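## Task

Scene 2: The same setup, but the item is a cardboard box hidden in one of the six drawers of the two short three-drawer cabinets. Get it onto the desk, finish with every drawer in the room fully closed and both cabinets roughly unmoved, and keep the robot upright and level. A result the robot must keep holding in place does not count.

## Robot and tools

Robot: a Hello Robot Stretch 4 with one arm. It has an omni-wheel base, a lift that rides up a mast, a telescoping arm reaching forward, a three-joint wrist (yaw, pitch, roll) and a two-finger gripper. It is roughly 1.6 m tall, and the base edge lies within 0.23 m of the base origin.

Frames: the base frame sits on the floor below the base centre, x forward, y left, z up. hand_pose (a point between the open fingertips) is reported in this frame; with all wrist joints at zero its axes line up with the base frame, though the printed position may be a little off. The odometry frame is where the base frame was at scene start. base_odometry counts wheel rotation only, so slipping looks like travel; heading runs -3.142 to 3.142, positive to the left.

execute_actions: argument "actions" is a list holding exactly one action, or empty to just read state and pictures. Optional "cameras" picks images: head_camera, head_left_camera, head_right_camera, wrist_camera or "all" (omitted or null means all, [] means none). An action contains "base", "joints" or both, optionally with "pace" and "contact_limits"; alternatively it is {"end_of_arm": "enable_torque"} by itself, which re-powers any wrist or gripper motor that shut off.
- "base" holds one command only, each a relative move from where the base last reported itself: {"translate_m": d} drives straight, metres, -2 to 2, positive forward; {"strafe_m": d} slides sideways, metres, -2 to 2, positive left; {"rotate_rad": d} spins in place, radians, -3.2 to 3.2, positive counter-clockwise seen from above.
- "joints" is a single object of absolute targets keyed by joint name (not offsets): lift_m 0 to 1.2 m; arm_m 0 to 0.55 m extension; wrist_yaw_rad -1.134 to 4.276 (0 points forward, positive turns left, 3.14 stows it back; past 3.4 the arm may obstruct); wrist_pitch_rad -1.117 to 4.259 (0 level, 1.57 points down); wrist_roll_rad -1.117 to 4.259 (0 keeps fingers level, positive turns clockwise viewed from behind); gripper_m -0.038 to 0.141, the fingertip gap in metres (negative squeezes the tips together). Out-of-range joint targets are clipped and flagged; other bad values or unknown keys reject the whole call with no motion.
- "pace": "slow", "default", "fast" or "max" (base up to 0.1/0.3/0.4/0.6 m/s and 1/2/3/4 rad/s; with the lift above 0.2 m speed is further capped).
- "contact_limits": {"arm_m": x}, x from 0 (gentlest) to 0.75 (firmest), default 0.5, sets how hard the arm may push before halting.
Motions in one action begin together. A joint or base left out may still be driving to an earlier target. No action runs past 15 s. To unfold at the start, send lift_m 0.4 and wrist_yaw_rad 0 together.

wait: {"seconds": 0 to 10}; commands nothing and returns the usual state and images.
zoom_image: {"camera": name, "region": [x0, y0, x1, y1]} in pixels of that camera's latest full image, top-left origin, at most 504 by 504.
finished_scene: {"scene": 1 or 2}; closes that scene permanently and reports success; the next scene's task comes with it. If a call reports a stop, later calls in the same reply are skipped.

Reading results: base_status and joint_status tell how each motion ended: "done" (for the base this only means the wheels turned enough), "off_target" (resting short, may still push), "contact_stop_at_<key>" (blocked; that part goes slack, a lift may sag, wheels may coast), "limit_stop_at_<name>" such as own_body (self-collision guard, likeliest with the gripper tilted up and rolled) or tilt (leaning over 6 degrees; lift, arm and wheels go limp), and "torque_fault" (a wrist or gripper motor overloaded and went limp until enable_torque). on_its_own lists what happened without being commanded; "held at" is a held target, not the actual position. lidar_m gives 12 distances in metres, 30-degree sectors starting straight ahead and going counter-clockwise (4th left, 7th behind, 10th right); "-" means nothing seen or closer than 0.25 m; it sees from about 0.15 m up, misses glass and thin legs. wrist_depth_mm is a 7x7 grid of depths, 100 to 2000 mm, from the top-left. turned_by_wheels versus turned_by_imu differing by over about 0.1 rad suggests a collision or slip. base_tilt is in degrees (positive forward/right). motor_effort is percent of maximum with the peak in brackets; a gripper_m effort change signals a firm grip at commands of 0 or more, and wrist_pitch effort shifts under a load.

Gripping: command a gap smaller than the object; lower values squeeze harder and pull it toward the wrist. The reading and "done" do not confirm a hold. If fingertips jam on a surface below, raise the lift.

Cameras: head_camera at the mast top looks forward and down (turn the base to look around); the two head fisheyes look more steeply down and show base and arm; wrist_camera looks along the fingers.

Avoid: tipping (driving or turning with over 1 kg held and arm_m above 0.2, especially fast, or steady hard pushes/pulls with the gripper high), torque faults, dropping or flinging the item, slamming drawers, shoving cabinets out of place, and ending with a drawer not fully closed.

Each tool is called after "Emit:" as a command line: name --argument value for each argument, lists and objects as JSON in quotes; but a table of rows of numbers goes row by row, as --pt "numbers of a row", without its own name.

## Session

Emit:
execute_actions --actions '[]'

Scene clock: 0.00 s.
base_odometry: x=+0.000 y=+0.000 heading=+0.000 (m, m, rad; odometry frame)
turned_by_wheels: +0.000 (rad since the last result)
turned_by_imu: +0.000 (rad since the last result)
base_tilt: forward=-0.3 right=-0.1 (deg)
lidar_m: 1.17 1.31 1.77 1.76 1.95 2.08 1.49 2.34 2.21 2.45 2.02 1.66
base_status: not commanded
joint_positions: lift_m=+0.205 arm_m=-0.003 wrist_yaw_rad=+3.080 wrist_pitch_rad=-0.014 wrist_roll_rad=-0.009 gripper_m=+0.057
joint_status: not commanded
motor_effort: lift_m=+20 arm_m=-1 wrist_yaw_rad=+1 wrist_pitch_rad=-9 wrist_roll_rad=+0 gripper_m=+0 wheel_0=+0 wheel_1=-1 wheel_2=+0 (%)
hand_pose: x=-0.1143 y=+0.1050 z=+0.3871 quat_wxyz=(+0.031, +0.007, -0.005, +0.999) (m; base frame)
wrist_depth_mm: - 142 - - - - - / - 141 - - - - - / - 128 208 - - - - / 107 140 252 1708 - - - / 138 - - 1708 - - - / 1708 1756 213 1661 211 1537 1499 / 1160 1078 1008 160 1042 976 1008
pictures: head_camera, head_left_camera, head_right_camera, wrist_camera
camera_calibration (this result's frames):
wrist_camera: T_world_to_cam=[[0.056665, 0.998319, -0.0121859, -0.0866439], [-0.0513632, -0.00927438, -0.998637, 0.447487], [-0.997071, 0.0572137, 0.0507513, 0.082867], [0, 0, 0, 1]] pos_world=[0.110518, 0.0859073, 0.441616]
Images, in order (width x height): head_camera 420x560, head_left_camera 420x672, head_right_camera 420x672, wrist_camera 616x392.

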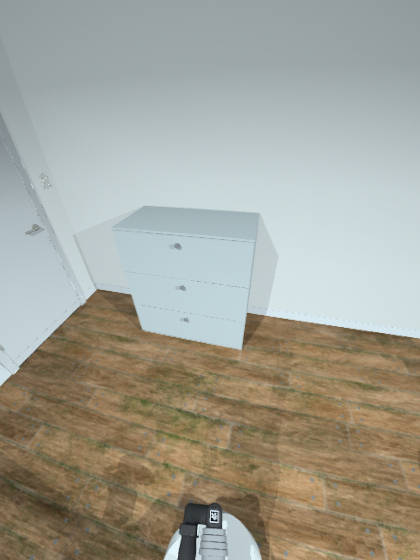

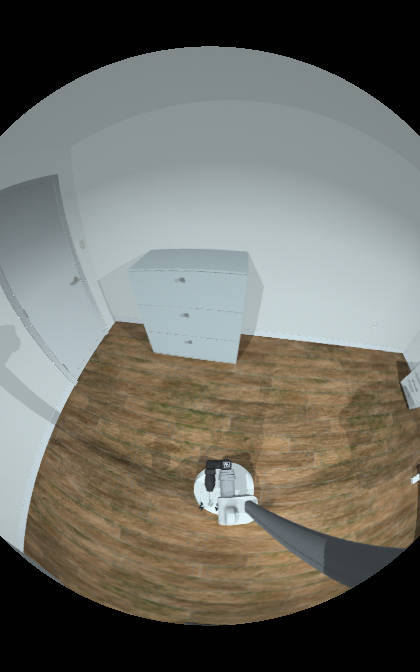

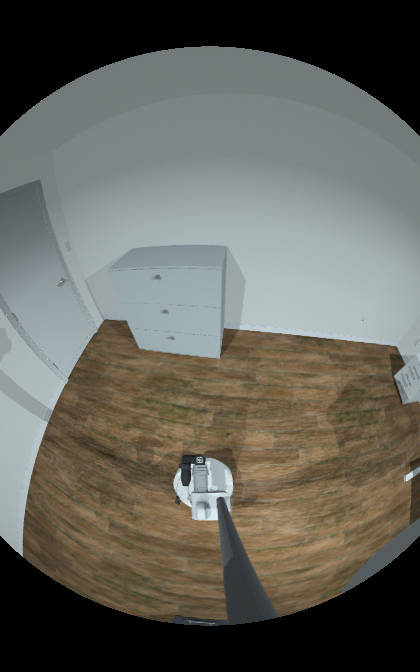

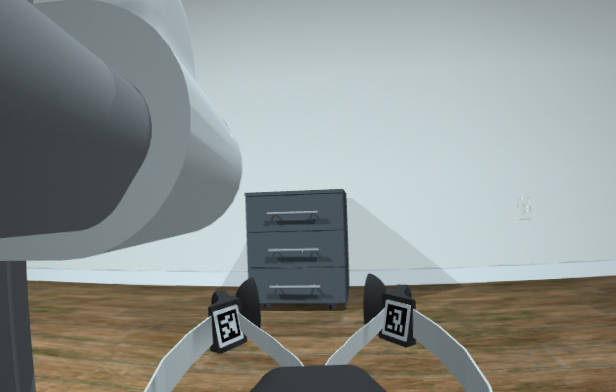

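Emit:
execute_actions --actions '[{"base":{"rotate_rad":2.95},"joints":{"lift_m":0.4,"wrist_yaw_rad":0,"wrist_roll_rad":1.57,"gripper_m":0.1}}]' --cameras '[]'

Emit:
execute_actions --actions '[{"base":{"translate_m":0.45},"joints":{"lift_m":0.25,"arm_m":0.2}}]' --cameras '["wrist_camera","head_camera"]'

Scene clock: 4.33 s.
base_odometry: x=+0.000 y=+0.000 heading=+2.950 (m, m, rad; odometry frame)
turned_by_wheels: +2.950 (rad since the last result)
turned_by_imu: +3.022 (rad since the last result)
base_tilt: forward=-0.3 right=-0.1 (deg)
lidar_m: 1.47 2.15 2.20 2.16 2.29 1.72 1.15 1.24 1.84 1.77 1.84 2.11
base_status: done
joint_positions: lift_m=+0.400 arm_m=-0.003 wrist_yaw_rad=+0.000 wrist_pitch_rad=-0.014 wrist_roll_rad=+1.570 gripper_m=+0.100
joint_status: all done
motor_effort: lift_m=+22(23) arm_m=+0(1) wrist_yaw_rad=+0(5) wrist_pitch_rad=-8(8) wrist_roll_rad=+0(3) gripper_m=+1(2) wheel_0=-2(7) wheel_1=-1(6) wheel_2=+0(7) (%)
hand_pose: x=+0.4568 y=-0.0873 z=+0.5822 quat_wxyz=(+0.707, +0.707, -0.005, +0.005) (m; base frame)
wrist_depth_mm: 1863 1863 1863 1921 1921 1138 788 / 1863 1863 1863 1921 1921 1160 831 / 1863 1863 1863 1921 1863 1205 831 / 1921 1921 1921 1863 1863 1205 842 / 1921 1863 1921 1921 1308 1229 854 / 1863 1863 216 1921 220 1138 842 / 1863 1863 1863 155 1921 1060 842
pictures: none
No camera images: the call's "cameras" was empty. Leave "cameras" out to get every camera's image.

Scene clock: 7.33 s.
base_odometry: x=-0.442 y=+0.086 heading=+2.950 (m, m, rad; odometry frame)
turned_by_wheels: +0.000 (rad since the last result)
turned_by_imu: +0.000 (rad since the last result)
base_tilt: forward=-0.3 right=-0.1 (deg)
lidar_m: 1.03 1.09 2.21 2.13 2.63 2.18 1.63 1.71 1.87 1.76 1.86 1.67
base_status: done
joint_positions: lift_m=+0.250 arm_m=+0.199 wrist_yaw_rad=+0.000 wrist_pitch_rad=-0.014 wrist_roll_rad=+1.570 gripper_m=+0.100
joint_status: all done
motor_effort: lift_m=+18(20) arm_m=+4(2) wrist_yaw_rad=+1(0) wrist_pitch_rad=-8(8) wrist_roll_rad=+0(1) gripper_m=-4(1) wheel_0=+0(5) wheel_1=-1(0) wheel_2=+1(9) (%)
hand_pose: x=+0.6586 y=-0.0874 z=+0.4325 quat_wxyz=(+0.707, +0.707, -0.005, +0.005) (m; base frame)
wrist_depth_mm: 1205 1205 1205 1205 1205 831 609 / 1205 1205 1205 1205 1205 842 603 / 1182 1205 1205 1205 1205 878 615 / 1205 1205 1229 1205 1229 878 621 / 1205 1205 1229 647 640 647 621 / 1205 1229 216 640 220 647 621 / 1182 1205 1205 155 647 647 640
pictures: head_camera, wrist_camera
camera_calibration (this result's frames):
wrist_camera: T_world_to_cam=[[0.0190611, 0.020657, -0.999605, 0.428593], [0.0360233, 0.999123, 0.0213339, 0.120224], [0.999169, -0.0364157, 0.0183003, -0.446711], [0, 0, 0, 1]] pos_world=[0.43384, -0.145239, 0.434034]
Images, in order (width x height): head_camera 420x560, wrist_camera 616x392.

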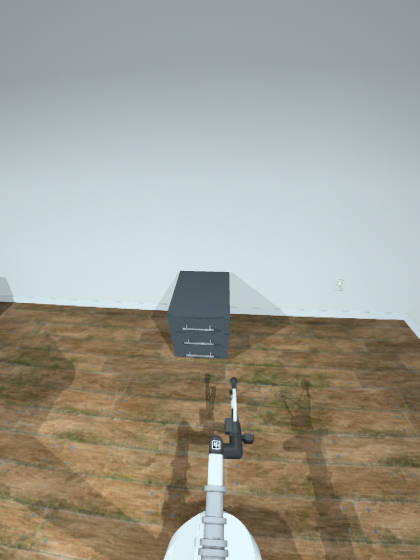

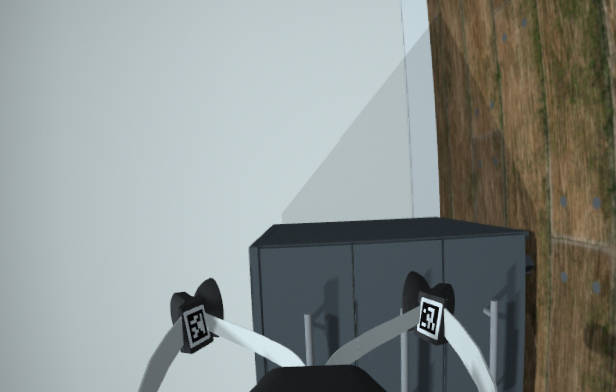

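Emit:
execute_actions --actions '[{"base":{"rotate_rad":-0.03}}]' --cameras '[]'

Emit:
execute_actions --actions '[{"base":{"strafe_m":0.23}}]' --cameras '[]'

Emit:
execute_actions --actions '[{"base":{"translate_m":0.09},"joints":{"arm_m":0.42}}]' --cameras '["wrist_camera"]'

Scene clock: 10.90 s.
base_odometry: x=-0.442 y=+0.086 heading=+2.920 (m, m, rad; odometry frame)
turned_by_wheels: -0.030 (rad since the last result)
turned_by_imu: -0.029 (rad since the last result)
base_tilt: forward=-0.3 right=-0.1 (deg)
lidar_m: 1.04 1.09 2.25 2.12 2.60 2.20 1.63 1.65 1.86 1.77 1.84 1.66
base_status: done
joint_positions: lift_m=+0.250 arm_m=+0.199 wrist_yaw_rad=+0.000 wrist_pitch_rad=-0.014 wrist_roll_rad=+1.570 gripper_m=+0.100
joint_status: not commanded
motor_effort: lift_m=+18(18) arm_m=+5(4) wrist_yaw_rad=+1(1) wrist_pitch_rad=-8(9) wrist_roll_rad=+0(0) gripper_m=-1(0) wheel_0=+2(3) wheel_1=+1(0) wheel_2=+0(2) (%)
hand_pose: x=+0.6586 y=-0.0874 z=+0.4325 quat_wxyz=(+0.707, +0.707, -0.005, +0.005) (m; base frame)
wrist_depth_mm: 1229 1205 1229 1229 1229 831 603 / 1229 1229 1229 1229 1229 854 603 / 1205 1229 1229 1205 1229 878 615 / 1205 1229 1205 1229 1205 891 621 / 1205 1205 1229 820 750 676 627 / 1229 1205 216 640 220 647 627 / 1205 1205 1205 155 640 640 634
pictures: none
No camera images: the call's "cameras" was empty. Leave "cameras" out to get every camera's image.

Scene clock: 12.97 s.
base_odometry: x=-0.492 y=-0.139 heading=+2.920 (m, m, rad; odometry frame)
turned_by_wheels: +0.000 (rad since the last result)
turned_by_imu: +0.000 (rad since the last result)
base_tilt: forward=-0.3 right=-0.1 (deg)
lidar_m: 1.01 1.68 2.00 1.90 2.39 2.19 1.64 1.70 2.11 2.00 2.08 1.70
base_status: done
joint_positions: lift_m=+0.250 arm_m=+0.199 wrist_yaw_rad=+0.000 wrist_pitch_rad=-0.014 wrist_roll_rad=+1.570 gripper_m=+0.100
joint_status: not commanded
motor_effort: lift_m=+19(19) arm_m=+4(4) wrist_yaw_rad=+1(1) wrist_pitch_rad=-9(8) wrist_roll_rad=+0(1) gripper_m=-2(1) wheel_0=+1(7) wheel_1=-1(7) wheel_2=+1(1) (%)
hand_pose: x=+0.6586 y=-0.0874 z=+0.4325 quat_wxyz=(+0.707, +0.707, -0.005, +0.005) (m; base frame)
wrist_depth_mm: 1229 1205 1229 1229 1229 831 603 / 1205 1205 1205 1229 1229 854 603 / 1205 1205 1205 647 647 654 609 / 1205 1205 1205 647 647 640 621 / 1205 1229 1205 640 640 647 621 / 1205 1229 216 640 220 640 621 / 1205 1205 1205 155 640 640 634
pictures: none
No camera images: the call's "cameras" was empty. Leave "cameras" out to get every camera's image.

Scene clock: 14.73 s.
base_odometry: x=-0.580 y=-0.119 heading=+2.920 (m, m, rad; odometry frame)
turned_by_wheels: +0.000 (rad since the last result)
turned_by_imu: +0.001 (rad since the last result)
base_tilt: forward=-0.3 right=-0.1 (deg)
lidar_m: 0.91 1.59 1.98 1.90 2.43 2.29 1.74 1.80 2.13 1.99 2.07 0.99
base_status: done
joint_positions: lift_m=+0.250 arm_m=+0.419 wrist_yaw_rad=+0.000 wrist_pitch_rad=-0.014 wrist_roll_rad=+1.570 gripper_m=+0.100
joint_status: all done
motor_effort: lift_m=+19(19) arm_m=+5(3) wrist_yaw_rad=+1(2) wrist_pitch_rad=-7(8) wrist_roll_rad=+0(0) gripper_m=+1(1) wheel_0=+1(5) wheel_1=+0(1) wheel_2=+1(7) (%)
hand_pose: x=+0.8786 y=-0.0874 z=+0.4325 quat_wxyz=(+0.707, +0.707, -0.005, +0.005) (m; base frame)
wrist_depth_mm: 904 904 904 917 917 831 609 / 904 904 332 334 336 336 336 / 891 891 330 332 332 332 334 / 891 891 329 330 330 332 332 / 891 891 327 329 329 330 330 / 878 878 216 327 220 327 329 / 878 891 325 155 327 325 329
pictures: wrist_camera
camera_calibration (this result's frames):
wrist_camera: T_world_to_cam=[[0.0190711, 0.0206609, -0.999605, 0.424348], [0.0359781, 0.999125, 0.0213374, 0.112325], [0.999171, -0.0363708, 0.018311, -0.666519], [0, 0, 0, 1]] pos_world=[0.653832, -0.145236, 0.433988]
Images, in order (width x height): wrist_camera 616x392.

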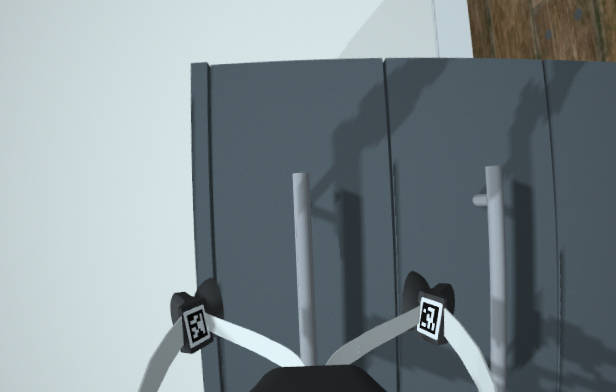

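Emit:
execute_actions --actions '[{"base":{"rotate_rad":0.05},"joints":{"lift_m":0.258}}]' --cameras '[]'

Emit:
execute_actions --actions '[{"joints":{"arm_m":0.485}}]' --cameras '["wrist_camera"]'

Emit:
execute_actions --actions '[{"joints":{"gripper_m":-0.02}}]' --cameras '[]'

Emit:
execute_actions --actions '[{"joints":{"arm_m":0.16}}]' --cameras '["head_camera"]'

Scene clock: 28.43 s.
base_odometry: x=-0.580 y=-0.119 heading=+2.970 (m, m, rad; odometry frame)
turned_by_wheels: +0.050 (rad since the last result)
turned_by_imu: +0.053 (rad since the last result)
base_tilt: forward=-0.3 right=-0.1 (deg)
lidar_m: 0.92 1.60 1.97 1.89 2.44 2.26 1.73 1.83 2.09 1.99 2.07 0.99
base_status: done
joint_positions: lift_m=+0.258 arm_m=+0.419 wrist_yaw_rad=+0.000 wrist_pitch_rad=-0.014 wrist_roll_rad=+1.570 gripper_m=+0.100
joint_status: all done
motor_effort: lift_m=+23(25) arm_m=+4(5) wrist_yaw_rad=+0(0) wrist_pitch_rad=-7(8) wrist_roll_rad=+0(0) gripper_m=-2(1) wheel_0=-1(5) wheel_1=+0(6) wheel_2=+0(2) (%)
hand_pose: x=+0.8786 y=-0.0873 z=+0.4402 quat_wxyz=(+0.707, +0.707, -0.005, +0.005) (m; base frame)
wrist_depth_mm: 878 878 320 320 322 322 325 / 878 878 320 322 322 322 325 / 878 891 320 322 322 324 325 / 878 878 322 322 324 324 325 / 891 891 324 324 325 325 325 / 904 904 216 325 220 327 327 / 904 904 325 155 327 327 329
pictures: none
No camera images: the call's "cameras" was empty. Leave "cameras" out to get every camera's image.

Scene clock: 29.53 s.
base_odometry: x=-0.580 y=-0.119 heading=+2.970 (m, m, rad; odometry frame)
turned_by_wheels: +0.000 (rad since the last result)
turned_by_imu: +0.000 (rad since the last result)
base_tilt: forward=-0.3 right=-0.1 (deg)
lidar_m: 0.93 1.59 1.97 1.86 2.45 2.25 1.74 1.82 2.08 1.98 2.08 1.00
base_status: not commanded
joint_positions: lift_m=+0.258 arm_m=+0.484 wrist_yaw_rad=+0.000 wrist_pitch_rad=-0.014 wrist_roll_rad=+1.570 gripper_m=+0.100
joint_status: all done
motor_effort: lift_m=+23(23) arm_m=+5(2) wrist_yaw_rad=+1(0) wrist_pitch_rad=-8(8) wrist_roll_rad=+0(1) gripper_m=+0(1) wheel_0=-1(1) wheel_1=+0(0) wheel_2=+0(0) (%)
hand_pose: x=+0.9436 y=-0.0874 z=+0.4402 quat_wxyz=(+0.707, +0.707, -0.005, +0.005) (m; base frame)
wrist_depth_mm: 820 798 255 255 256 256 - / 809 809 255 256 256 257 257 / 820 820 256 257 257 258 229 / 820 820 256 257 257 259 259 / 831 820 258 258 258 259 260 / 831 831 216 258 220 260 262 / 831 831 259 154 259 260 -
pictures: wrist_camera
camera_calibration (this result's frames):
wrist_camera: T_world_to_cam=[[0.0190726, 0.0206591, -0.999605, 0.430801], [0.0360674, 0.999122, 0.0213373, 0.109764], [0.999167, -0.0364601, 0.0183107, -0.731594], [0, 0, 0, 1]] pos_world=[0.718809, -0.145242, 0.441685]
Images, in order (width x height): wrist_camera 616x392.

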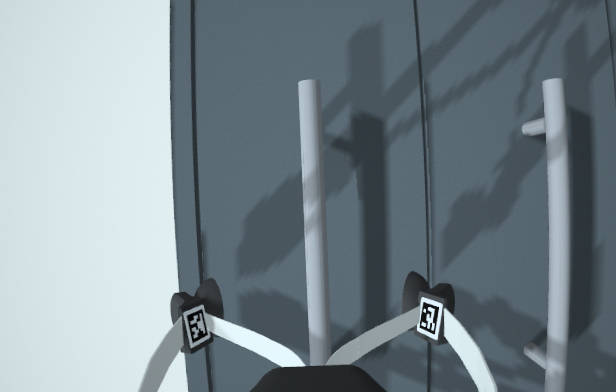

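Scene clock: 31.47 s.
base_odometry: x=-0.580 y=-0.119 heading=+2.970 (m, m, rad; odometry frame)
turned_by_wheels: +0.000 (rad since the last result)
turned_by_imu: +0.001 (rad since the last result)
base_tilt: forward=-0.3 right=-0.1 (deg)
lidar_m: 0.93 1.60 1.98 1.89 2.44 2.28 1.71 1.83 2.09 2.00 2.06 0.97
base_status: not commanded
joint_positions: lift_m=+0.258 arm_m=+0.484 wrist_yaw_rad=+0.001 wrist_pitch_rad=-0.011 wrist_roll_rad=+1.570 gripper_m=-0.019
joint_status: all done
motor_effort: lift_m=+23(23) arm_m=+3(5) wrist_yaw_rad=-2(1) wrist_pitch_rad=-17(17) wrist_roll_rad=+0(0) gripper_m=-18(19) wheel_0=-1(1) wheel_1=+0(0) wheel_2=+0(0) (%)
hand_pose: x=+0.9439 y=-0.0872 z=+0.4393 quat_wxyz=(+0.707, +0.707, -0.004, +0.004) (m; base frame)
wrist_depth_mm: 798 809 250 252 251 257 - / 809 809 250 252 252 258 258 / 809 820 252 252 253 258 225 / 820 820 252 254 254 259 228 / 820 831 253 254 255 260 229 / 820 820 254 212 198 262 230 / 831 820 180 216 256 262 -
pictures: none
No camera images: the call's "cameras" was empty. Leave "cameras" out to get every camera's image.

Scene clock: 33.57 s.
base_odometry: x=-0.580 y=-0.119 heading=+2.971 (m, m, rad; odometry frame)
turned_by_wheels: +0.001 (rad since the last result)
turned_by_imu: +0.002 (rad since the last result)
base_tilt: forward=-0.3 right=-0.1 (deg)
lidar_m: 0.63 1.61 1.96 1.91 2.44 2.26 1.73 1.83 2.10 2.00 2.06 0.62
base_status: not commanded
joint_positions: lift_m=+0.258 arm_m=+0.161 wrist_yaw_rad=+0.009 wrist_pitch_rad=-0.011 wrist_roll_rad=+1.570 gripper_m=-0.019
joint_status: all done
on_its_own: wrist_yaw_rad is at rest, and its effort (-24) is outside its rest range (-13 to +13)
motor_effort: lift_m=+23(23) arm_m=-4(8) wrist_yaw_rad=-24(25) wrist_pitch_rad=-18(18) wrist_roll_rad=+0(0) gripper_m=-18(23) wheel_0=+3(3) wheel_1=+2(2) wheel_2=+3(3) (%)
hand_pose: x=+0.6209 y=-0.0849 z=+0.4391 quat_wxyz=(+0.707, +0.707, -0.001, +0.007) (m; base frame)
wrist_depth_mm: 1118 1118 249 249 250 831 603 / 1118 1138 250 250 251 580 585 / 1138 1138 250 251 253 585 597 / 1138 1138 250 252 253 591 591 / 1160 1138 253 253 255 591 603 / 1182 1160 253 211 208 591 603 / 1182 1160 180 216 256 732 647
pictures: head_camera
Images, in order (width x height): head_camera 420x560.

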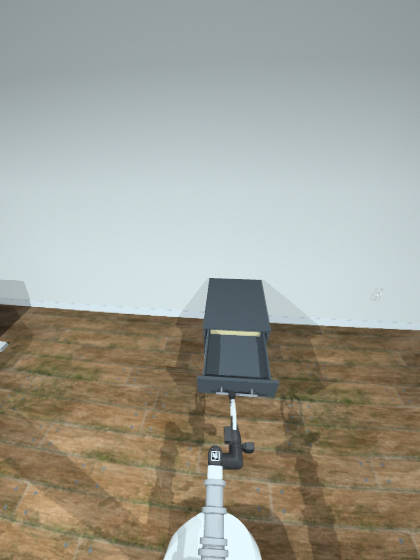

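Emit:
execute_actions --actions '[{"joints":{"arm_m":0.492}}]' --cameras '[]'

Emit:
execute_actions --actions '[{"joints":{"gripper_m":0.1}}]' --cameras '[]'

Emit:
execute_actions --actions '[{"joints":{"arm_m":0.4}}]' --cameras '[]'

Emit:
execute_actions --actions '[{"joints":{"lift_m":0.103}}]' --cameras '[]'

Emit:
execute_actions --actions '[{"joints":{"arm_m":0.485}}]' --cameras '["wrist_camera"]'

Emit:
execute_actions --actions '[{"joints":{"gripper_m":-0.02}}]' --cameras '[]'

Emit:
execute_actions --actions '[{"joints":{"arm_m":0.16}}]' --cameras '["head_camera"]'

Scene clock: 40.47 s.
base_odometry: x=-0.580 y=-0.119 heading=+2.970 (m, m, rad; odometry frame)
turned_by_wheels: -0.001 (rad since the last result)
turned_by_imu: +0.001 (rad since the last result)
base_tilt: forward=-0.3 right=-0.1 (deg)
lidar_m: 0.93 1.60 1.97 1.91 2.44 2.27 1.74 1.83 2.09 2.00 2.08 0.99
base_status: not commanded
joint_positions: lift_m=+0.258 arm_m=+0.491 wrist_yaw_rad=-0.003 wrist_pitch_rad=-0.011 wrist_roll_rad=+1.570 gripper_m=-0.020
joint_status: all done
motor_effort: lift_m=+23(23) arm_m=+6(6) wrist_yaw_rad=+11(24) wrist_pitch_rad=-16(18) wrist_roll_rad=+0(0) gripper_m=-16(18) wheel_0=-3(3) wheel_1=-1(2) wheel_2=-4(4) (%)
hand_pose: x=+0.9499 y=-0.0884 z=+0.4393 quat_wxyz=(+0.707, +0.707, -0.005, +0.003) (m; base frame)
wrist_depth_mm: 809 809 249 251 251 253 - / 809 809 250 250 251 252 253 / 809 809 249 250 251 253 240 / 820 820 250 251 252 253 253 / 820 820 251 251 252 254 255 / 820 820 250 208 251 253 254 / 831 820 179 214 253 254 -
pictures: none
No camera images: the call's "cameras" was empty. Leave "cameras" out to get every camera's image.

Scene clock: 42.40 s.
base_odometry: x=-0.580 y=-0.119 heading=+2.970 (m, m, rad; odometry frame)
turned_by_wheels: +0.000 (rad since the last result)
turned_by_imu: +0.001 (rad since the last result)
base_tilt: forward=-0.3 right=-0.1 (deg)
lidar_m: 0.94 1.58 1.97 1.90 2.43 2.26 1.75 1.82 2.08 2.01 2.10 0.99
base_status: not commanded
joint_positions: lift_m=+0.258 arm_m=+0.491 wrist_yaw_rad=+0.000 wrist_pitch_rad=-0.014 wrist_roll_rad=+1.570 gripper_m=+0.100
joint_status: all done
motor_effort: lift_m=+23(23) arm_m=+5(7) wrist_yaw_rad=+2(11) wrist_pitch_rad=-10(16) wrist_roll_rad=+0(1) gripper_m=-1(14) wheel_0=-2(2) wheel_1=-1(1) wheel_2=-3(4) (%)
hand_pose: x=+0.9505 y=-0.0875 z=+0.4400 quat_wxyz=(+0.707, +0.707, -0.005, +0.005) (m; base frame)
wrist_depth_mm: 798 809 248 248 250 250 - / 798 809 248 248 250 250 251 / 798 809 248 248 250 251 245 / 809 809 249 250 251 252 252 / 820 831 249 250 251 251 253 / 820 820 216 251 221 252 253 / 820 820 250 155 253 253 -
pictures: none
No camera images: the call's "cameras" was empty. Leave "cameras" out to get every camera's image.

Scene clock: 43.63 s.
base_odometry: x=-0.580 y=-0.119 heading=+2.970 (m, m, rad; odometry frame)
turned_by_wheels: +0.000 (rad since the last result)
turned_by_imu: +0.001 (rad since the last result)
base_tilt: forward=-0.3 right=-0.1 (deg)
lidar_m: 0.93 1.62 1.96 1.90 2.44 2.26 1.75 1.84 2.10 1.99 2.06 0.99
base_status: not commanded
joint_positions: lift_m=+0.258 arm_m=+0.401 wrist_yaw_rad=+0.000 wrist_pitch_rad=-0.014 wrist_roll_rad=+1.570 gripper_m=+0.100
joint_status: all done
motor_effort: lift_m=+23(23) arm_m=-4(3) wrist_yaw_rad=+1(2) wrist_pitch_rad=-9(10) wrist_roll_rad=-1(1) gripper_m=+1(0) wheel_0=-2(2) wheel_1=-1(1) wheel_2=-3(3) (%)
hand_pose: x=+0.8601 y=-0.0874 z=+0.4400 quat_wxyz=(+0.707, +0.707, -0.005, +0.005) (m; base frame)
wrist_depth_mm: 891 891 336 340 340 340 342 / 904 904 340 340 340 342 343 / 891 891 338 340 340 342 342 / 917 904 340 342 342 342 342 / 917 917 342 340 342 343 345 / 917 917 216 342 221 343 345 / 917 917 343 155 343 343 347
pictures: none
No camera images: the call's "cameras" was empty. Leave "cameras" out to get every camera's image.

Scene clock: 45.37 s.
base_odometry: x=-0.580 y=-0.119 heading=+2.970 (m, m, rad; odometry frame)
turned_by_wheels: +0.000 (rad since the last result)
turned_by_imu: +0.001 (rad since the last result)
base_tilt: forward=-0.3 right=-0.1 (deg)
lidar_m: 0.93 1.62 1.97 1.90 2.47 2.27 1.74 1.82 2.09 1.99 2.09 0.99
base_status: not commanded
joint_positions: lift_m=+0.103 arm_m=+0.401 wrist_yaw_rad=+0.000 wrist_pitch_rad=-0.014 wrist_roll_rad=+1.570 gripper_m=+0.100
joint_status: all done
motor_effort: lift_m=+18(25) arm_m=-4(4) wrist_yaw_rad=+1(2) wrist_pitch_rad=-9(8) wrist_roll_rad=+0(0) gripper_m=-1(4) wheel_0=-3(2) wheel_1=-1(1) wheel_2=-2(2) (%)
hand_pose: x=+0.8601 y=-0.0874 z=+0.2855 quat_wxyz=(+0.707, +0.707, -0.005, +0.005) (m; base frame)
wrist_depth_mm: 336 336 338 340 338 342 370 / 336 338 340 340 340 342 343 / 336 336 340 340 342 343 343 / 338 338 340 342 342 343 355 / 338 340 340 340 342 343 345 / 340 340 216 342 220 343 345 / 634 340 342 155 345 343 345
pictures: none
No camera images: the call's "cameras" was empty. Leave "cameras" out to get every camera's image.

Scene clock: 46.57 s.
base_odometry: x=-0.580 y=-0.119 heading=+2.970 (m, m, rad; odometry frame)
turned_by_wheels: +0.000 (rad since the last result)
turned_by_imu: +0.000 (rad since the last result)
base_tilt: forward=-0.3 right=-0.1 (deg)
lidar_m: 0.93 1.63 1.99 1.89 2.45 2.25 1.75 1.83 2.11 1.98 2.10 0.99
base_status: not commanded
joint_positions: lift_m=+0.103 arm_m=+0.484 wrist_yaw_rad=+0.000 wrist_pitch_rad=-0.014 wrist_roll_rad=+1.570 gripper_m=+0.100
joint_status: all done
motor_effort: lift_m=+18(18) arm_m=+5(5) wrist_yaw_rad=+1(1) wrist_pitch_rad=-9(8) wrist_roll_rad=-1(0) gripper_m=-1(1) wheel_0=-2(2) wheel_1=-1(1) wheel_2=-2(2) (%)
hand_pose: x=+0.9436 y=-0.0874 z=+0.2855 quat_wxyz=(+0.707, +0.707, -0.005, +0.005) (m; base frame)
wrist_depth_mm: 253 254 254 255 256 257 - / 254 255 255 255 256 258 258 / 253 255 257 256 257 257 246 / 253 255 256 256 257 258 258 / 254 255 257 257 258 258 259 / 255 256 216 258 221 259 260 / 239 256 257 155 259 260 -
pictures: wrist_camera
camera_calibration (this result's frames):
wrist_camera: T_world_to_cam=[[0.0187782, 0.0207631, -0.999608, 0.276476], [0.0360543, 0.99912, 0.0214303, 0.113044], [0.999173, -0.0364426, 0.0180131, -0.728698], [0, 0, 0, 1]] pos_world=[0.718828, -0.145241, 0.287071]
Images, in order (width x height): wrist_camera 616x392.

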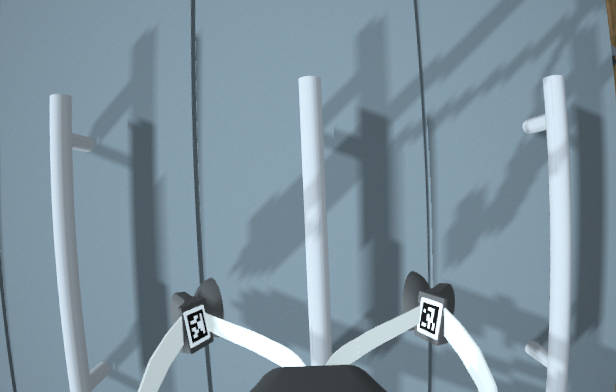

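Scene clock: 48.50 s.
base_odometry: x=-0.580 y=-0.119 heading=+2.970 (m, m, rad; odometry frame)
turned_by_wheels: +0.000 (rad since the last result)
turned_by_imu: +0.001 (rad since the last result)
base_tilt: forward=-0.3 right=-0.1 (deg)
lidar_m: 0.92 1.61 1.97 1.89 2.44 2.24 1.75 1.81 2.10 1.99 2.08 0.98
base_status: not commanded
joint_positions: lift_m=+0.103 arm_m=+0.484 wrist_yaw_rad=+0.001 wrist_pitch_rad=-0.011 wrist_roll_rad=+1.570 gripper_m=-0.019
joint_status: all done
motor_effort: lift_m=+19(19) arm_m=+3(5) wrist_yaw_rad=-2(2) wrist_pitch_rad=-17(18) wrist_roll_rad=+0(1) gripper_m=-18(19) wheel_0=-2(2) wheel_1=-1(1) wheel_2=-1(2) (%)
hand_pose: x=+0.9439 y=-0.0872 z=+0.2846 quat_wxyz=(+0.707, +0.707, -0.004, +0.004) (m; base frame)
wrist_depth_mm: 252 253 251 251 253 257 - / 252 253 251 252 253 258 258 / 252 253 252 252 253 258 226 / 253 255 253 254 254 259 229 / 254 255 253 253 254 258 231 / 254 255 254 212 205 259 231 / 240 256 180 216 256 260 -
pictures: none
No camera images: the call's "cameras" was empty. Leave "cameras" out to get every camera's image.

Scene clock: 50.60 s.
base_odometry: x=-0.580 y=-0.119 heading=+2.971 (m, m, rad; odometry frame)
turned_by_wheels: +0.001 (rad since the last result)
turned_by_imu: +0.002 (rad since the last result)
base_tilt: forward=-0.3 right=-0.1 (deg)
lidar_m: 0.62 1.61 1.99 1.88 2.45 2.25 1.73 1.83 2.09 2.00 2.08 0.65
base_status: not commanded
joint_positions: lift_m=+0.103 arm_m=+0.161 wrist_yaw_rad=+0.009 wrist_pitch_rad=-0.011 wrist_roll_rad=+1.570 gripper_m=-0.019
joint_status: all done
on_its_own: wrist_yaw_rad is at rest, and its effort (-25) is outside its rest range (-13 to +13)
motor_effort: lift_m=+19(19) arm_m=-4(10) wrist_yaw_rad=-25(26) wrist_pitch_rad=-19(20) wrist_roll_rad=+0(1) gripper_m=-17(20) wheel_0=+3(3) wheel_1=+2(2) wheel_2=+3(3) (%)
hand_pose: x=+0.6210 y=-0.0847 z=+0.2844 quat_wxyz=(+0.707, +0.707, +0.000, +0.007) (m; base frame)
wrist_depth_mm: 1138 1138 248 249 249 535 389 / 1118 1138 248 248 251 549 399 / 1138 1138 249 249 252 564 407 / 1118 1138 251 251 253 574 397 / 1138 1160 251 252 254 574 413 / 1160 1160 252 210 211 574 415 / 1160 1182 178 216 255 466 413
pictures: head_camera
Images, in order (width x height): head_camera 420x560.

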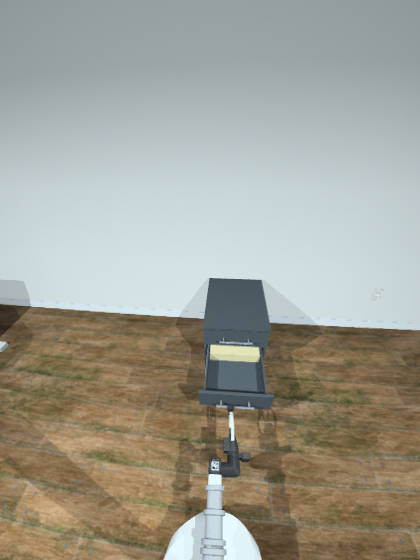

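Emit:
execute_actions --actions '[{"joints":{"arm_m":0.493}}]' --cameras '[]'

Emit:
execute_actions --actions '[{"joints":{"gripper_m":0.08}}]' --cameras '[]'

Emit:
execute_actions --actions '[{"joints":{"arm_m":0.4}}]' --cameras '[]'

Emit:
execute_actions --actions '[{"joints":{"lift_m":0,"wrist_pitch_rad":0.18}}]' --cameras '[]'

Emit:
execute_actions --actions '[{"joints":{"arm_m":0.485}}]' --cameras '["wrist_camera"]'

Emit:
execute_actions --actions '[{"joints":{"gripper_m":-0.02}}]' --cameras '[]'

Emit:
execute_actions --actions '[{"joints":{"arm_m":0.16}}]' --cameras '["head_camera"]'

Scene clock: 55.87 s.
base_odometry: x=-0.580 y=-0.119 heading=+2.970 (m, m, rad; odometry frame)
turned_by_wheels: -0.001 (rad since the last result)
turned_by_imu: +0.001 (rad since the last result)
base_tilt: forward=-0.3 right=-0.1 (deg)
lidar_m: 0.92 1.61 1.96 1.90 2.44 2.26 1.73 1.81 2.08 2.00 2.08 0.98
base_status: not commanded
joint_positions: lift_m=+0.103 arm_m=+0.492 wrist_yaw_rad=-0.003 wrist_pitch_rad=-0.011 wrist_roll_rad=+1.570 gripper_m=-0.020
joint_status: all done
motor_effort: lift_m=+19(19) arm_m=+7(9) wrist_yaw_rad=+8(26) wrist_pitch_rad=-17(19) wrist_roll_rad=+0(0) gripper_m=-18(18) wheel_0=-2(4) wheel_1=-1(2) wheel_2=-3(3) (%)
hand_pose: x=+0.9510 y=-0.0882 z=+0.2846 quat_wxyz=(+0.707, +0.707, -0.005, +0.003) (m; base frame)
wrist_depth_mm: 246 247 248 249 250 251 - / 246 247 248 250 249 251 251 / 246 247 248 250 251 252 242 / 246 248 249 248 251 252 252 / 247 249 249 250 251 252 253 / 247 250 250 208 251 253 252 / 230 249 179 212 252 253 -
pictures: none
No camera images: the call's "cameras" was empty. Leave "cameras" out to get every camera's image.

Scene clock: 57.60 s.
base_odometry: x=-0.580 y=-0.119 heading=+2.970 (m, m, rad; odometry frame)
turned_by_wheels: +0.000 (rad since the last result)
turned_by_imu: +0.001 (rad since the last result)
base_tilt: forward=-0.3 right=-0.1 (deg)
lidar_m: 0.93 1.61 1.97 1.89 2.43 2.26 1.75 1.81 2.10 2.00 2.10 0.99
base_status: not commanded
joint_positions: lift_m=+0.103 arm_m=+0.492 wrist_yaw_rad=+0.000 wrist_pitch_rad=-0.014 wrist_roll_rad=+1.570 gripper_m=+0.080
joint_status: all done
motor_effort: lift_m=+19(19) arm_m=+5(7) wrist_yaw_rad=+2(9) wrist_pitch_rad=-10(17) wrist_roll_rad=+0(1) gripper_m=+0(13) wheel_0=-2(2) wheel_1=-1(1) wheel_2=-3(3) (%)
hand_pose: x=+0.9515 y=-0.0875 z=+0.2853 quat_wxyz=(+0.707, +0.707, -0.005, +0.005) (m; base frame)
wrist_depth_mm: 246 246 246 248 248 249 - / 246 247 247 248 249 250 251 / 246 248 248 249 249 250 247 / 247 247 248 248 250 250 251 / 248 248 248 248 250 251 251 / 247 248 219 250 219 252 252 / 248 249 249 156 251 252 -
pictures: none
No camera images: the call's "cameras" was empty. Leave "cameras" out to get every camera's image.

Scene clock: 58.83 s.
base_odometry: x=-0.580 y=-0.119 heading=+2.970 (m, m, rad; odometry frame)
turned_by_wheels: +0.000 (rad since the last result)
turned_by_imu: +0.001 (rad since the last result)
base_tilt: forward=-0.3 right=-0.1 (deg)
lidar_m: 0.92 1.60 1.96 1.90 2.43 2.24 1.74 1.83 2.11 1.99 2.08 0.98
base_status: not commanded
joint_positions: lift_m=+0.103 arm_m=+0.401 wrist_yaw_rad=+0.000 wrist_pitch_rad=-0.014 wrist_roll_rad=+1.570 gripper_m=+0.080
joint_status: all done
motor_effort: lift_m=+19(19) arm_m=-4(0) wrist_yaw_rad=+1(2) wrist_pitch_rad=-10(9) wrist_roll_rad=+0(0) gripper_m=-1(4) wheel_0=-2(2) wheel_1=-1(1) wheel_2=-2(3) (%)
hand_pose: x=+0.8601 y=-0.0874 z=+0.2854 quat_wxyz=(+0.707, +0.707, -0.005, +0.005) (m; base frame)
wrist_depth_mm: 336 336 338 338 340 340 370 / 338 336 340 340 340 342 343 / 338 338 340 340 342 342 342 / 338 340 338 340 342 342 357 / 338 340 338 342 342 343 345 / 338 340 219 343 219 343 345 / 627 340 342 156 345 345 345
pictures: none
No camera images: the call's "cameras" was empty. Leave "cameras" out to get every camera's image.

Scene clock: 60.30 s.
base_odometry: x=-0.580 y=-0.119 heading=+2.970 (m, m, rad; odometry frame)
turned_by_wheels: +0.000 (rad since the last result)
turned_by_imu: +0.001 (rad since the last result)
base_tilt: forward=-0.3 right=-0.1 (deg)
lidar_m: 0.91 1.60 1.97 1.90 2.46 2.26 1.75 1.83 2.07 1.99 2.09 1.00
base_status: not commanded
joint_positions: lift_m=+0.000 arm_m=+0.401 wrist_yaw_rad=+0.000 wrist_pitch_rad=+0.182 wrist_roll_rad=+1.570 gripper_m=+0.080
joint_status: all done
motor_effort: lift_m=+18(17) arm_m=-4(4) wrist_yaw_rad=+1(1) wrist_pitch_rad=-8(6) wrist_roll_rad=+0(0) gripper_m=-4(0) wheel_0=-2(2) wheel_1=+0(1) wheel_2=-2(3) (%)
hand_pose: x=+0.8554 y=-0.0874 z=+0.1263 quat_wxyz=(+0.704, +0.704, +0.064, -0.064) (m; base frame)
wrist_depth_mm: 304 317 332 349 362 235 - / 304 317 332 349 366 238 191 / 301 317 332 347 359 242 195 / 303 319 332 351 359 244 196 / 303 319 336 351 359 246 196 / 304 317 219 349 219 246 197 / 306 315 330 156 357 220 -
pictures: none
No camera images: the call's "cameras" was empty. Leave "cameras" out to get every camera's image.

Scene clock: 61.50 s.
base_odometry: x=-0.580 y=-0.119 heading=+2.970 (m, m, rad; odometry frame)
turned_by_wheels: +0.000 (rad since the last result)
turned_by_imu: +0.000 (rad since the last result)
base_tilt: forward=-0.3 right=-0.1 (deg)
lidar_m: 0.93 1.63 1.97 1.89 2.44 2.27 1.72 1.83 2.10 1.98 2.11 0.99
base_status: not commanded
joint_positions: lift_m=+0.000 arm_m=+0.484 wrist_yaw_rad=+0.000 wrist_pitch_rad=+0.182 wrist_roll_rad=+1.570 gripper_m=+0.080
joint_status: all done
motor_effort: lift_m=+18(17) arm_m=+4(5) wrist_yaw_rad=+0(2) wrist_pitch_rad=-7(7) wrist_roll_rad=+0(0) gripper_m=-1(2) wheel_0=-2(2) wheel_1=-1(1) wheel_2=-2(2) (%)
hand_pose: x=+0.9389 y=-0.0874 z=+0.1262 quat_wxyz=(+0.704, +0.704, +0.064, -0.064) (m; base frame)
wrist_depth_mm: 229 238 250 264 294 234 - / 229 239 251 262 277 239 191 / 229 239 252 260 277 242 193 / 229 240 252 260 277 244 196 / 230 239 253 262 278 246 197 / 229 240 218 260 219 246 196 / 216 237 250 155 278 220 -
pictures: wrist_camera
camera_calibration (this result's frames):
wrist_camera: T_world_to_cam=[[-0.176364, 0.020752, -0.984106, 0.29863], [0.0395385, 0.99912, 0.0139828, 0.114298], [0.983531, -0.036444, -0.177029, -0.681785], [0, 0, 0, 1]] pos_world=[0.718705, -0.145241, 0.171589]
Images, in order (width x height): wrist_camera 616x392.

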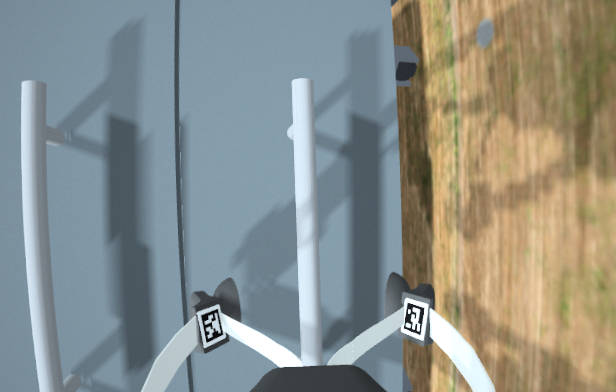

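Scene clock: 63.23 s.
base_odometry: x=-0.580 y=-0.119 heading=+2.970 (m, m, rad; odometry frame)
turned_by_wheels: +0.000 (rad since the last result)
turned_by_imu: +0.001 (rad since the last result)
base_tilt: forward=-0.3 right=-0.1 (deg)
lidar_m: 0.94 1.59 1.99 1.91 2.45 2.26 1.74 1.83 2.10 1.98 2.09 0.98
base_status: not commanded
joint_positions: lift_m=+0.000 arm_m=+0.484 wrist_yaw_rad=+0.001 wrist_pitch_rad=+0.182 wrist_roll_rad=+1.570 gripper_m=-0.019
joint_status: all done
motor_effort: lift_m=+18(18) arm_m=+4(5) wrist_yaw_rad=-1(1) wrist_pitch_rad=-7(6) wrist_roll_rad=-1(1) gripper_m=-20(19) wheel_0=-1(2) wheel_1=-1(1) wheel_2=-1(2) (%)
hand_pose: x=+0.9391 y=-0.0872 z=+0.1264 quat_wxyz=(+0.705, +0.704, +0.064, -0.064) (m; base frame)
wrist_depth_mm: 229 238 247 259 282 234 - / 229 239 248 257 273 238 191 / 229 239 247 256 273 242 194 / 229 240 247 257 272 245 196 / 229 239 250 256 273 246 196 / 229 240 245 208 268 246 196 / 215 237 179 223 271 211 -
pictures: none
No camera images: the call's "cameras" was empty. Leave "cameras" out to get every camera's image.

Scene clock: 65.33 s.
base_odometry: x=-0.580 y=-0.119 heading=+2.971 (m, m, rad; odometry frame)
turned_by_wheels: +0.001 (rad since the last result)
turned_by_imu: +0.002 (rad since the last result)
base_tilt: forward=-0.3 right=+0.0 (deg)
lidar_m: 0.65 1.58 1.97 1.89 2.44 2.26 1.75 1.83 2.07 2.00 2.08 0.65
base_status: not commanded
joint_positions: lift_m=+0.000 arm_m=+0.161 wrist_yaw_rad=+0.009 wrist_pitch_rad=+0.183 wrist_roll_rad=+1.570 gripper_m=-0.019
joint_status: all done
on_its_own: wrist_yaw_rad is at rest, and its effort (-25) is outside its rest range (-13 to +13)
motor_effort: lift_m=+18(17) arm_m=-4(8) wrist_yaw_rad=-25(25) wrist_pitch_rad=-8(8) wrist_roll_rad=+0(1) gripper_m=-19(20) wheel_0=+3(4) wheel_1=+2(2) wheel_2=+3(3) (%)
hand_pose: x=+0.6162 y=-0.0849 z=+0.1261 quat_wxyz=(+0.705, +0.704, +0.068, -0.061) (m; base frame)
wrist_depth_mm: 1008 1060 243 257 268 235 - / 517 549 245 255 271 239 191 / 517 539 245 255 271 243 195 / 521 539 247 254 271 246 197 / 517 539 249 255 272 247 197 / 521 544 245 216 270 247 197 / 521 544 181 223 270 211 -
pictures: head_camera
Images, in order (width x height): head_camera 420x560.

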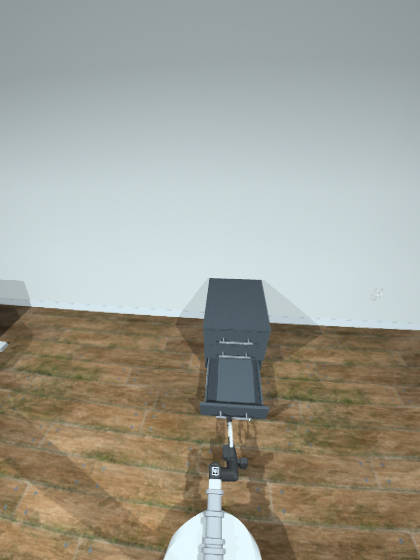

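Emit:
execute_actions --actions '[{"joints":{"arm_m":0.493}}]' --cameras '[]'

Emit:
execute_actions --actions '[{"joints":{"gripper_m":0.08}}]' --cameras '[]'

Emit:
execute_actions --actions '[{"joints":{"arm_m":0.3,"wrist_pitch_rad":0}}]' --cameras '[]'

Emit:
execute_actions --actions '[{"base":{"rotate_rad":1.52},"joints":{"lift_m":0.1,"arm_m":0.1}}]' --cameras '["head_camera"]'

Scene clock: 69.50 s.
base_odometry: x=-0.580 y=-0.119 heading=+2.970 (m, m, rad; odometry frame)
turned_by_wheels: -0.001 (rad since the last result)
turned_by_imu: +0.001 (rad since the last result)
base_tilt: forward=-0.3 right=-0.1 (deg)
lidar_m: 0.93 1.58 1.99 1.89 2.43 2.26 1.75 1.83 2.09 1.99 2.06 0.99
base_status: not commanded
joint_positions: lift_m=+0.000 arm_m=+0.492 wrist_yaw_rad=-0.002 wrist_pitch_rad=+0.182 wrist_roll_rad=+1.570 gripper_m=-0.020
joint_status: all done
motor_effort: lift_m=+18(18) arm_m=+7(5) wrist_yaw_rad=+7(25) wrist_pitch_rad=-7(8) wrist_roll_rad=-1(0) gripper_m=-15(19) wheel_0=-1(4) wheel_1=+0(2) wheel_2=-3(3) (%)
hand_pose: x=+0.9463 y=-0.0880 z=+0.1262 quat_wxyz=(+0.704, +0.704, +0.064, -0.065) (m; base frame)
wrist_depth_mm: 224 233 244 256 270 235 - / 223 232 243 254 270 238 191 / 224 233 244 254 270 242 194 / 223 232 245 255 271 245 196 / 223 233 246 252 270 245 196 / 224 233 241 209 204 246 196 / 223 231 178 211 266 210 -
pictures: none
No camera images: the call's "cameras" was empty. Leave "cameras" out to get every camera's image.

Scene clock: 71.23 s.
base_odometry: x=-0.580 y=-0.119 heading=+2.970 (m, m, rad; odometry frame)
turned_by_wheels: +0.000 (rad since the last result)
turned_by_imu: +0.001 (rad since the last result)
base_tilt: forward=-0.3 right=-0.1 (deg)
lidar_m: 0.91 1.62 2.00 1.90 2.43 2.26 1.72 1.82 2.10 2.00 2.08 0.98
base_status: not commanded
joint_positions: lift_m=+0.000 arm_m=+0.492 wrist_yaw_rad=+0.000 wrist_pitch_rad=+0.182 wrist_roll_rad=+1.570 gripper_m=+0.080
joint_status: all done
motor_effort: lift_m=+18(18) arm_m=+5(7) wrist_yaw_rad=+2(7) wrist_pitch_rad=-7(7) wrist_roll_rad=+0(1) gripper_m=-2(17) wheel_0=-1(1) wheel_1=+0(0) wheel_2=-3(3) (%)
hand_pose: x=+0.9468 y=-0.0875 z=+0.1262 quat_wxyz=(+0.704, +0.704, +0.064, -0.064) (m; base frame)
wrist_depth_mm: 223 232 243 255 268 234 - / 222 232 243 253 268 237 191 / 223 232 244 255 267 241 194 / 223 233 244 254 268 244 196 / 223 232 244 252 268 246 196 / 223 233 219 253 219 245 196 / 223 230 242 157 268 220 -
pictures: none
No camera images: the call's "cameras" was empty. Leave "cameras" out to get every camera's image.

Scene clock: 72.90 s.
base_odometry: x=-0.580 y=-0.119 heading=+2.970 (m, m, rad; odometry frame)
turned_by_wheels: +0.000 (rad since the last result)
turned_by_imu: +0.001 (rad since the last result)
base_tilt: forward=-0.3 right=-0.1 (deg)
lidar_m: 0.93 1.62 1.98 1.88 2.42 2.25 1.74 1.81 2.07 1.99 2.09 0.98
base_status: not commanded
joint_positions: lift_m=+0.000 arm_m=+0.301 wrist_yaw_rad=+0.000 wrist_pitch_rad=+0.003 wrist_roll_rad=+1.570 gripper_m=+0.080
joint_status: all done
motor_effort: lift_m=+18(18) arm_m=-4(7) wrist_yaw_rad=+1(2) wrist_pitch_rad=-8(19) wrist_roll_rad=+0(0) gripper_m=-3(2) wheel_0=+0(1) wheel_1=+0(0) wheel_2=-2(3) (%)
hand_pose: x=+0.7602 y=-0.0874 z=+0.1777 quat_wxyz=(+0.707, +0.707, +0.001, -0.001) (m; base frame)
wrist_depth_mm: 976 976 991 991 549 329 - / 433 436 439 439 442 336 247 / 433 436 436 439 445 343 250 / 433 436 439 439 442 349 254 / 433 433 439 445 449 353 255 / 433 436 220 442 219 355 256 / 436 439 439 156 449 306 -
pictures: none
No camera images: the call's "cameras" was empty. Leave "cameras" out to get every camera's image.

Scene clock: 74.93 s.
base_odometry: x=-0.580 y=-0.119 heading=-1.793 (m, m, rad; odometry frame)
turned_by_wheels: +1.520 (rad since the last result)
turned_by_imu: +1.557 (rad since the last result)
base_tilt: forward=-0.3 right=-0.1 (deg)
lidar_m: 1.87 2.42 2.28 1.74 1.79 2.12 2.02 2.13 1.02 0.92 1.58 1.98
base_status: done
joint_positions: lift_m=+0.100 arm_m=+0.101 wrist_yaw_rad=+0.000 wrist_pitch_rad=+0.003 wrist_roll_rad=+1.570 gripper_m=+0.080
joint_status: all done
motor_effort: lift_m=+22(25) arm_m=-4(6) wrist_yaw_rad=+0(0) wrist_pitch_rad=-9(9) wrist_roll_rad=-1(0) gripper_m=-3(2) wheel_0=-1(9) wheel_1=-1(1) wheel_2=+0(5) (%)
hand_pose: x=+0.5602 y=-0.0873 z=+0.2773 quat_wxyz=(+0.707, +0.707, +0.001, -0.001) (m; base frame)
wrist_depth_mm: - - - - 991 521 382 / - - - - 1025 539 389 / - - - - 1042 549 399 / - - - - 1078 554 402 / - - 1921 - 1118 559 404 / - - 219 - 219 559 404 / - - - 156 976 484 402
pictures: head_camera
Images, in order (width x height): head_camera 420x560.

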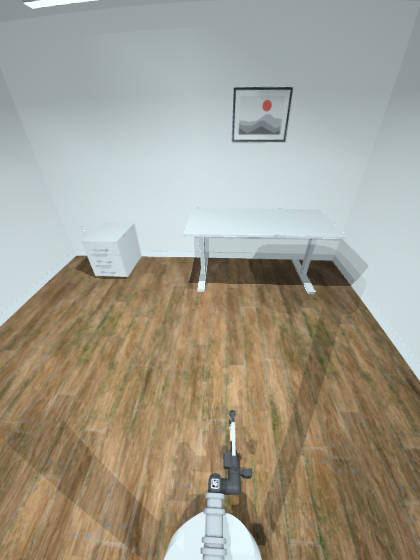

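Emit:
execute_actions --actions '[{"base":{"translate_m":1.05},"pace":"fast"}]' --cameras '[]'

Emit:
execute_actions --actions '[{"base":{"strafe_m":1.42},"joints":{"lift_m":0.2,"arm_m":0.25,"gripper_m":0.1},"pace":"fast"}]' --cameras '["wrist_camera"]'

Emit:
zoom_image --camera "wrist_camera" --region '[150,50,616,392]'

Scene clock: 81.20 s.
base_odometry: x=-0.812 y=-1.143 heading=-1.793 (m, m, rad; odometry frame)
turned_by_wheels: +0.000 (rad since the last result)
turned_by_imu: +0.000 (rad since the last result)
base_tilt: forward=-0.3 right=-0.1 (deg)
lidar_m: 0.84 0.88 1.57 2.17 2.17 2.47 3.09 1.40 1.32 1.52 1.22 0.88
base_status: done
joint_positions: lift_m=+0.100 arm_m=+0.101 wrist_yaw_rad=+0.000 wrist_pitch_rad=+0.003 wrist_roll_rad=+1.570 gripper_m=+0.080
joint_status: not commanded
motor_effort: lift_m=+22(22) arm_m=-4(4) wrist_yaw_rad=+0(0) wrist_pitch_rad=-9(9) wrist_roll_rad=-1(0) gripper_m=+1(1) wheel_0=-1(5) wheel_1=+0(8) wheel_2=+0(7) (%)
hand_pose: x=+0.5602 y=-0.0874 z=+0.2773 quat_wxyz=(+0.707, +0.707, +0.001, -0.001) (m; base frame)
wrist_depth_mm: 654 878 1336 1308 976 525 379 / 634 891 1366 1366 1042 530 389 / 640 891 1336 1366 1060 544 397 / 627 866 1308 1366 1098 554 402 / 615 854 1336 1366 1118 559 404 / 615 842 218 1308 218 559 404 / 609 820 878 156 866 484 399
pictures: none
No camera images: the call's "cameras" was empty. Leave "cameras" out to get every camera's image.

Scene clock: 85.97 s.
base_odometry: x=+0.573 y=-1.457 heading=-1.793 (m, m, rad; odometry frame)
turned_by_wheels: +0.000 (rad since the last result)
turned_by_imu: -0.005 (rad since the last result)
base_tilt: forward=-0.3 right=-0.1 (deg)
lidar_m: 1.06 1.07 0.78 0.74 0.78 1.08 1.35 3.22 2.58 2.98 1.38 1.52
base_status: done
joint_positions: lift_m=+0.200 arm_m=+0.249 wrist_yaw_rad=+0.000 wrist_pitch_rad=+0.002 wrist_roll_rad=+1.570 gripper_m=+0.100
joint_status: all done
motor_effort: lift_m=+22(24) arm_m=+4(11) wrist_yaw_rad=+1(2) wrist_pitch_rad=-7(8) wrist_roll_rad=+0(0) gripper_m=+3(2) wheel_0=+2(12) wheel_1=-3(8) wheel_2=-1(0) (%)
hand_pose: x=+0.7087 y=-0.0874 z=+0.3774 quat_wxyz=(+0.707, +0.707, +0.001, -0.001) (m; base frame)
wrist_depth_mm: 1205 1182 1229 1205 1229 707 521 / 1182 1205 1205 1229 1205 732 525 / 1182 1182 615 615 627 627 525 / 1160 1205 615 621 627 627 530 / 1182 1182 621 621 627 627 539 / 1182 1182 217 621 220 621 549 / 1182 1182 621 155 627 627 549
pictures: wrist_camera
camera_calibration (this result's frames):
wrist_camera: T_world_to_cam=[[0.00241106, 0.0207632, -0.999782, 0.384432], [0.0363601, 0.999121, 0.0208372, 0.119541], [0.999336, -0.0364024, 0.00165399, -0.489552], [0, 0, 0, 1]] pos_world=[0.483953, -0.145238, 0.382667]
Images, in order (width x height): wrist_camera 616x392.

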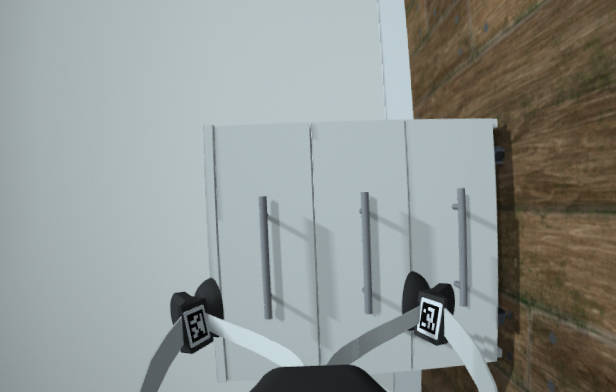

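Region (150, 50, 616, 392) of wrist_camera's 616x392 image, scaled by 1.082; it fills the top 370 rows of this view, and the rest is white.

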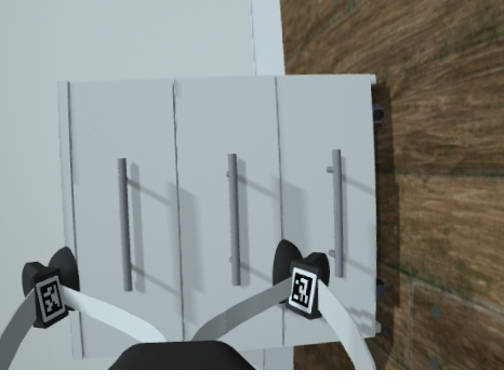

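Emit:
execute_actions --actions '[{"base":{"translate_m":0.13},"joints":{"lift_m":0.27,"arm_m":0.42}}]' --cameras '["wrist_camera"]'

Scene clock: 88.97 s.
base_odometry: x=+0.545 y=-1.583 heading=-1.793 (m, m, rad; odometry frame)
turned_by_wheels: +0.000 (rad since the last result)
turned_by_imu: +0.001 (rad since the last result)
base_tilt: forward=-0.3 right=-0.1 (deg)
lidar_m: 0.90 1.06 0.77 0.75 0.78 1.10 1.44 3.32 2.66 2.98 1.28 1.00
base_status: done
joint_positions: lift_m=+0.270 arm_m=+0.419 wrist_yaw_rad=+0.000 wrist_pitch_rad=+0.002 wrist_roll_rad=+1.570 gripper_m=+0.100
joint_status: all done
motor_effort: lift_m=+23(23) arm_m=+4(10) wrist_yaw_rad=+1(2) wrist_pitch_rad=-7(8) wrist_roll_rad=-1(0) gripper_m=-3(1) wheel_0=+2(5) wheel_1=-1(7) wheel_2=+1(7) (%)
hand_pose: x=+0.8786 y=-0.0874 z=+0.4474 quat_wxyz=(+0.707, +0.707, +0.001, -0.001) (m; base frame)
wrist_depth_mm: 904 891 891 904 904 778 597 / 878 878 315 315 319 320 322 / 878 891 315 317 319 320 322 / 878 878 315 315 319 320 322 / 878 891 315 317 317 320 324 / 878 878 216 315 220 320 324 / 878 878 314 155 319 294 324
pictures: wrist_camera
camera_calibration (this result's frames):
wrist_camera: T_world_to_cam=[[0.00244392, 0.0207634, -0.999781, 0.453936], [0.0363383, 0.999122, 0.0208386, 0.111915], [0.999337, -0.0363813, 0.00168727, -0.659545], [0, 0, 0, 1]] pos_world=[0.653931, -0.145237, 0.452617]
Images, in order (width x height): wrist_camera 616x392.

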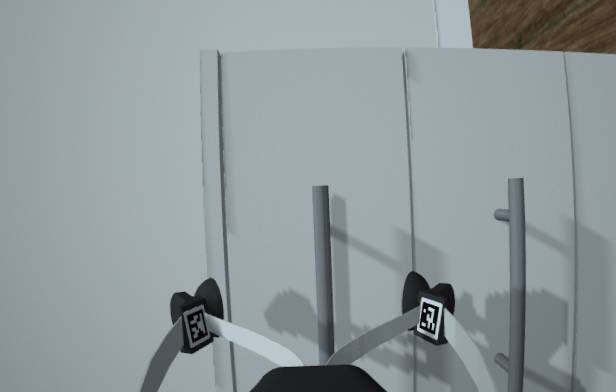

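Emit:
execute_actions --actions '[{"joints":{"arm_m":0.478,"lift_m":0.262}}]' --cameras '[]'

Emit:
execute_actions --actions '[{"joints":{"gripper_m":-0.02}}]' --cameras '[]'

Emit:
execute_actions --actions '[{"joints":{"arm_m":0.155}}]' --cameras '["head_camera"]'

Scene clock: 91.80 s.
base_odometry: x=+0.545 y=-1.583 heading=-1.793 (m, m, rad; odometry frame)
turned_by_wheels: +0.000 (rad since the last result)
turned_by_imu: +0.001 (rad since the last result)
base_tilt: forward=-0.3 right=-0.1 (deg)
lidar_m: 0.93 1.07 0.77 0.74 0.78 1.11 1.47 3.35 2.64 2.98 1.30 1.00
base_status: not commanded
joint_positions: lift_m=+0.262 arm_m=+0.477 wrist_yaw_rad=+0.000 wrist_pitch_rad=+0.002 wrist_roll_rad=+1.570 gripper_m=+0.100
joint_status: all done
motor_effort: lift_m=+18(23) arm_m=+5(1) wrist_yaw_rad=+1(1) wrist_pitch_rad=-7(7) wrist_roll_rad=+0(0) gripper_m=-3(1) wheel_0=+2(2) wheel_1=-1(1) wheel_2=+1(1) (%)
hand_pose: x=+0.9366 y=-0.0874 z=+0.4398 quat_wxyz=(+0.707, +0.707, +0.001, -0.001) (m; base frame)
wrist_depth_mm: 831 831 256 257 258 263 - / 831 820 256 257 259 260 262 / 831 831 256 257 259 262 263 / 831 831 256 258 258 262 231 / 820 820 256 257 258 260 233 / 820 820 216 257 221 260 233 / 831 820 255 155 259 260 -
pictures: none
No camera images: the call's "cameras" was empty. Leave "cameras" out to get every camera's image.

Scene clock: 93.73 s.
base_odometry: x=+0.545 y=-1.583 heading=-1.793 (m, m, rad; odometry frame)
turned_by_wheels: +0.000 (rad since the last result)
turned_by_imu: +0.001 (rad since the last result)
base_tilt: forward=-0.3 right=-0.1 (deg)
lidar_m: 0.91 1.08 0.78 0.73 0.79 1.09 1.47 3.35 2.65 2.98 1.31 0.98
base_status: not commanded
joint_positions: lift_m=+0.262 arm_m=+0.477 wrist_yaw_rad=+0.001 wrist_pitch_rad=+0.005 wrist_roll_rad=+1.570 gripper_m=-0.019
joint_status: all done
motor_effort: lift_m=+18(18) arm_m=+3(5) wrist_yaw_rad=-2(2) wrist_pitch_rad=-14(14) wrist_roll_rad=+0(1) gripper_m=-21(19) wheel_0=+1(2) wheel_1=-1(1) wheel_2=+1(1) (%)
hand_pose: x=+0.9369 y=-0.0871 z=+0.4390 quat_wxyz=(+0.707, +0.707, +0.002, -0.001) (m; base frame)
wrist_depth_mm: 831 831 253 255 256 260 - / 831 831 253 255 256 262 262 / 831 820 253 255 257 260 263 / 831 831 253 254 255 262 230 / 820 820 253 254 256 260 230 / 831 820 253 213 255 262 230 / 820 820 179 220 255 262 -
pictures: none
No camera images: the call's "cameras" was empty. Leave "cameras" out to get every camera's image.

Scene clock: 95.80 s.
base_odometry: x=+0.545 y=-1.583 heading=-1.793 (m, m, rad; odometry frame)
turned_by_wheels: +0.000 (rad since the last result)
turned_by_imu: +0.001 (rad since the last result)
base_tilt: forward=-0.3 right=-0.1 (deg)
lidar_m: 0.61 1.10 0.77 0.73 0.79 1.11 1.46 3.35 2.64 2.98 1.32 0.66
base_status: not commanded
joint_positions: lift_m=+0.262 arm_m=+0.156 wrist_yaw_rad=+0.006 wrist_pitch_rad=+0.005 wrist_roll_rad=+1.570 gripper_m=-0.019
joint_status: all done
on_its_own: wrist_yaw_rad is at rest, and its effort (-17) is outside its rest range (-13 to +13)
motor_effort: lift_m=+19(19) arm_m=-4(7) wrist_yaw_rad=-17(17) wrist_pitch_rad=-16(16) wrist_roll_rad=-1(0) gripper_m=-19(20) wheel_0=+4(4) wheel_1=-1(1) wheel_2=+2(2) (%)
hand_pose: x=+0.6157 y=-0.0856 z=+0.4388 quat_wxyz=(+0.707, +0.707, +0.004, +0.000) (m; base frame)
wrist_depth_mm: 1118 1138 251 252 255 809 597 / 1160 1160 251 253 255 831 597 / 1138 1160 252 254 255 591 591 / 1138 1160 253 253 256 585 597 / 1138 1138 253 254 256 591 597 / 1138 1138 253 220 204 597 603 / 1160 1138 178 213 256 591 597
pictures: head_camera
Images, in order (width x height): head_camera 420x560.

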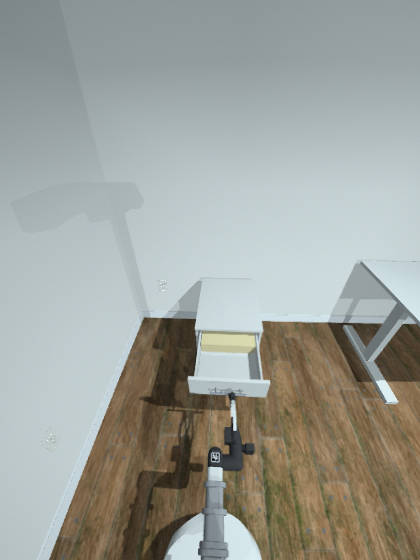

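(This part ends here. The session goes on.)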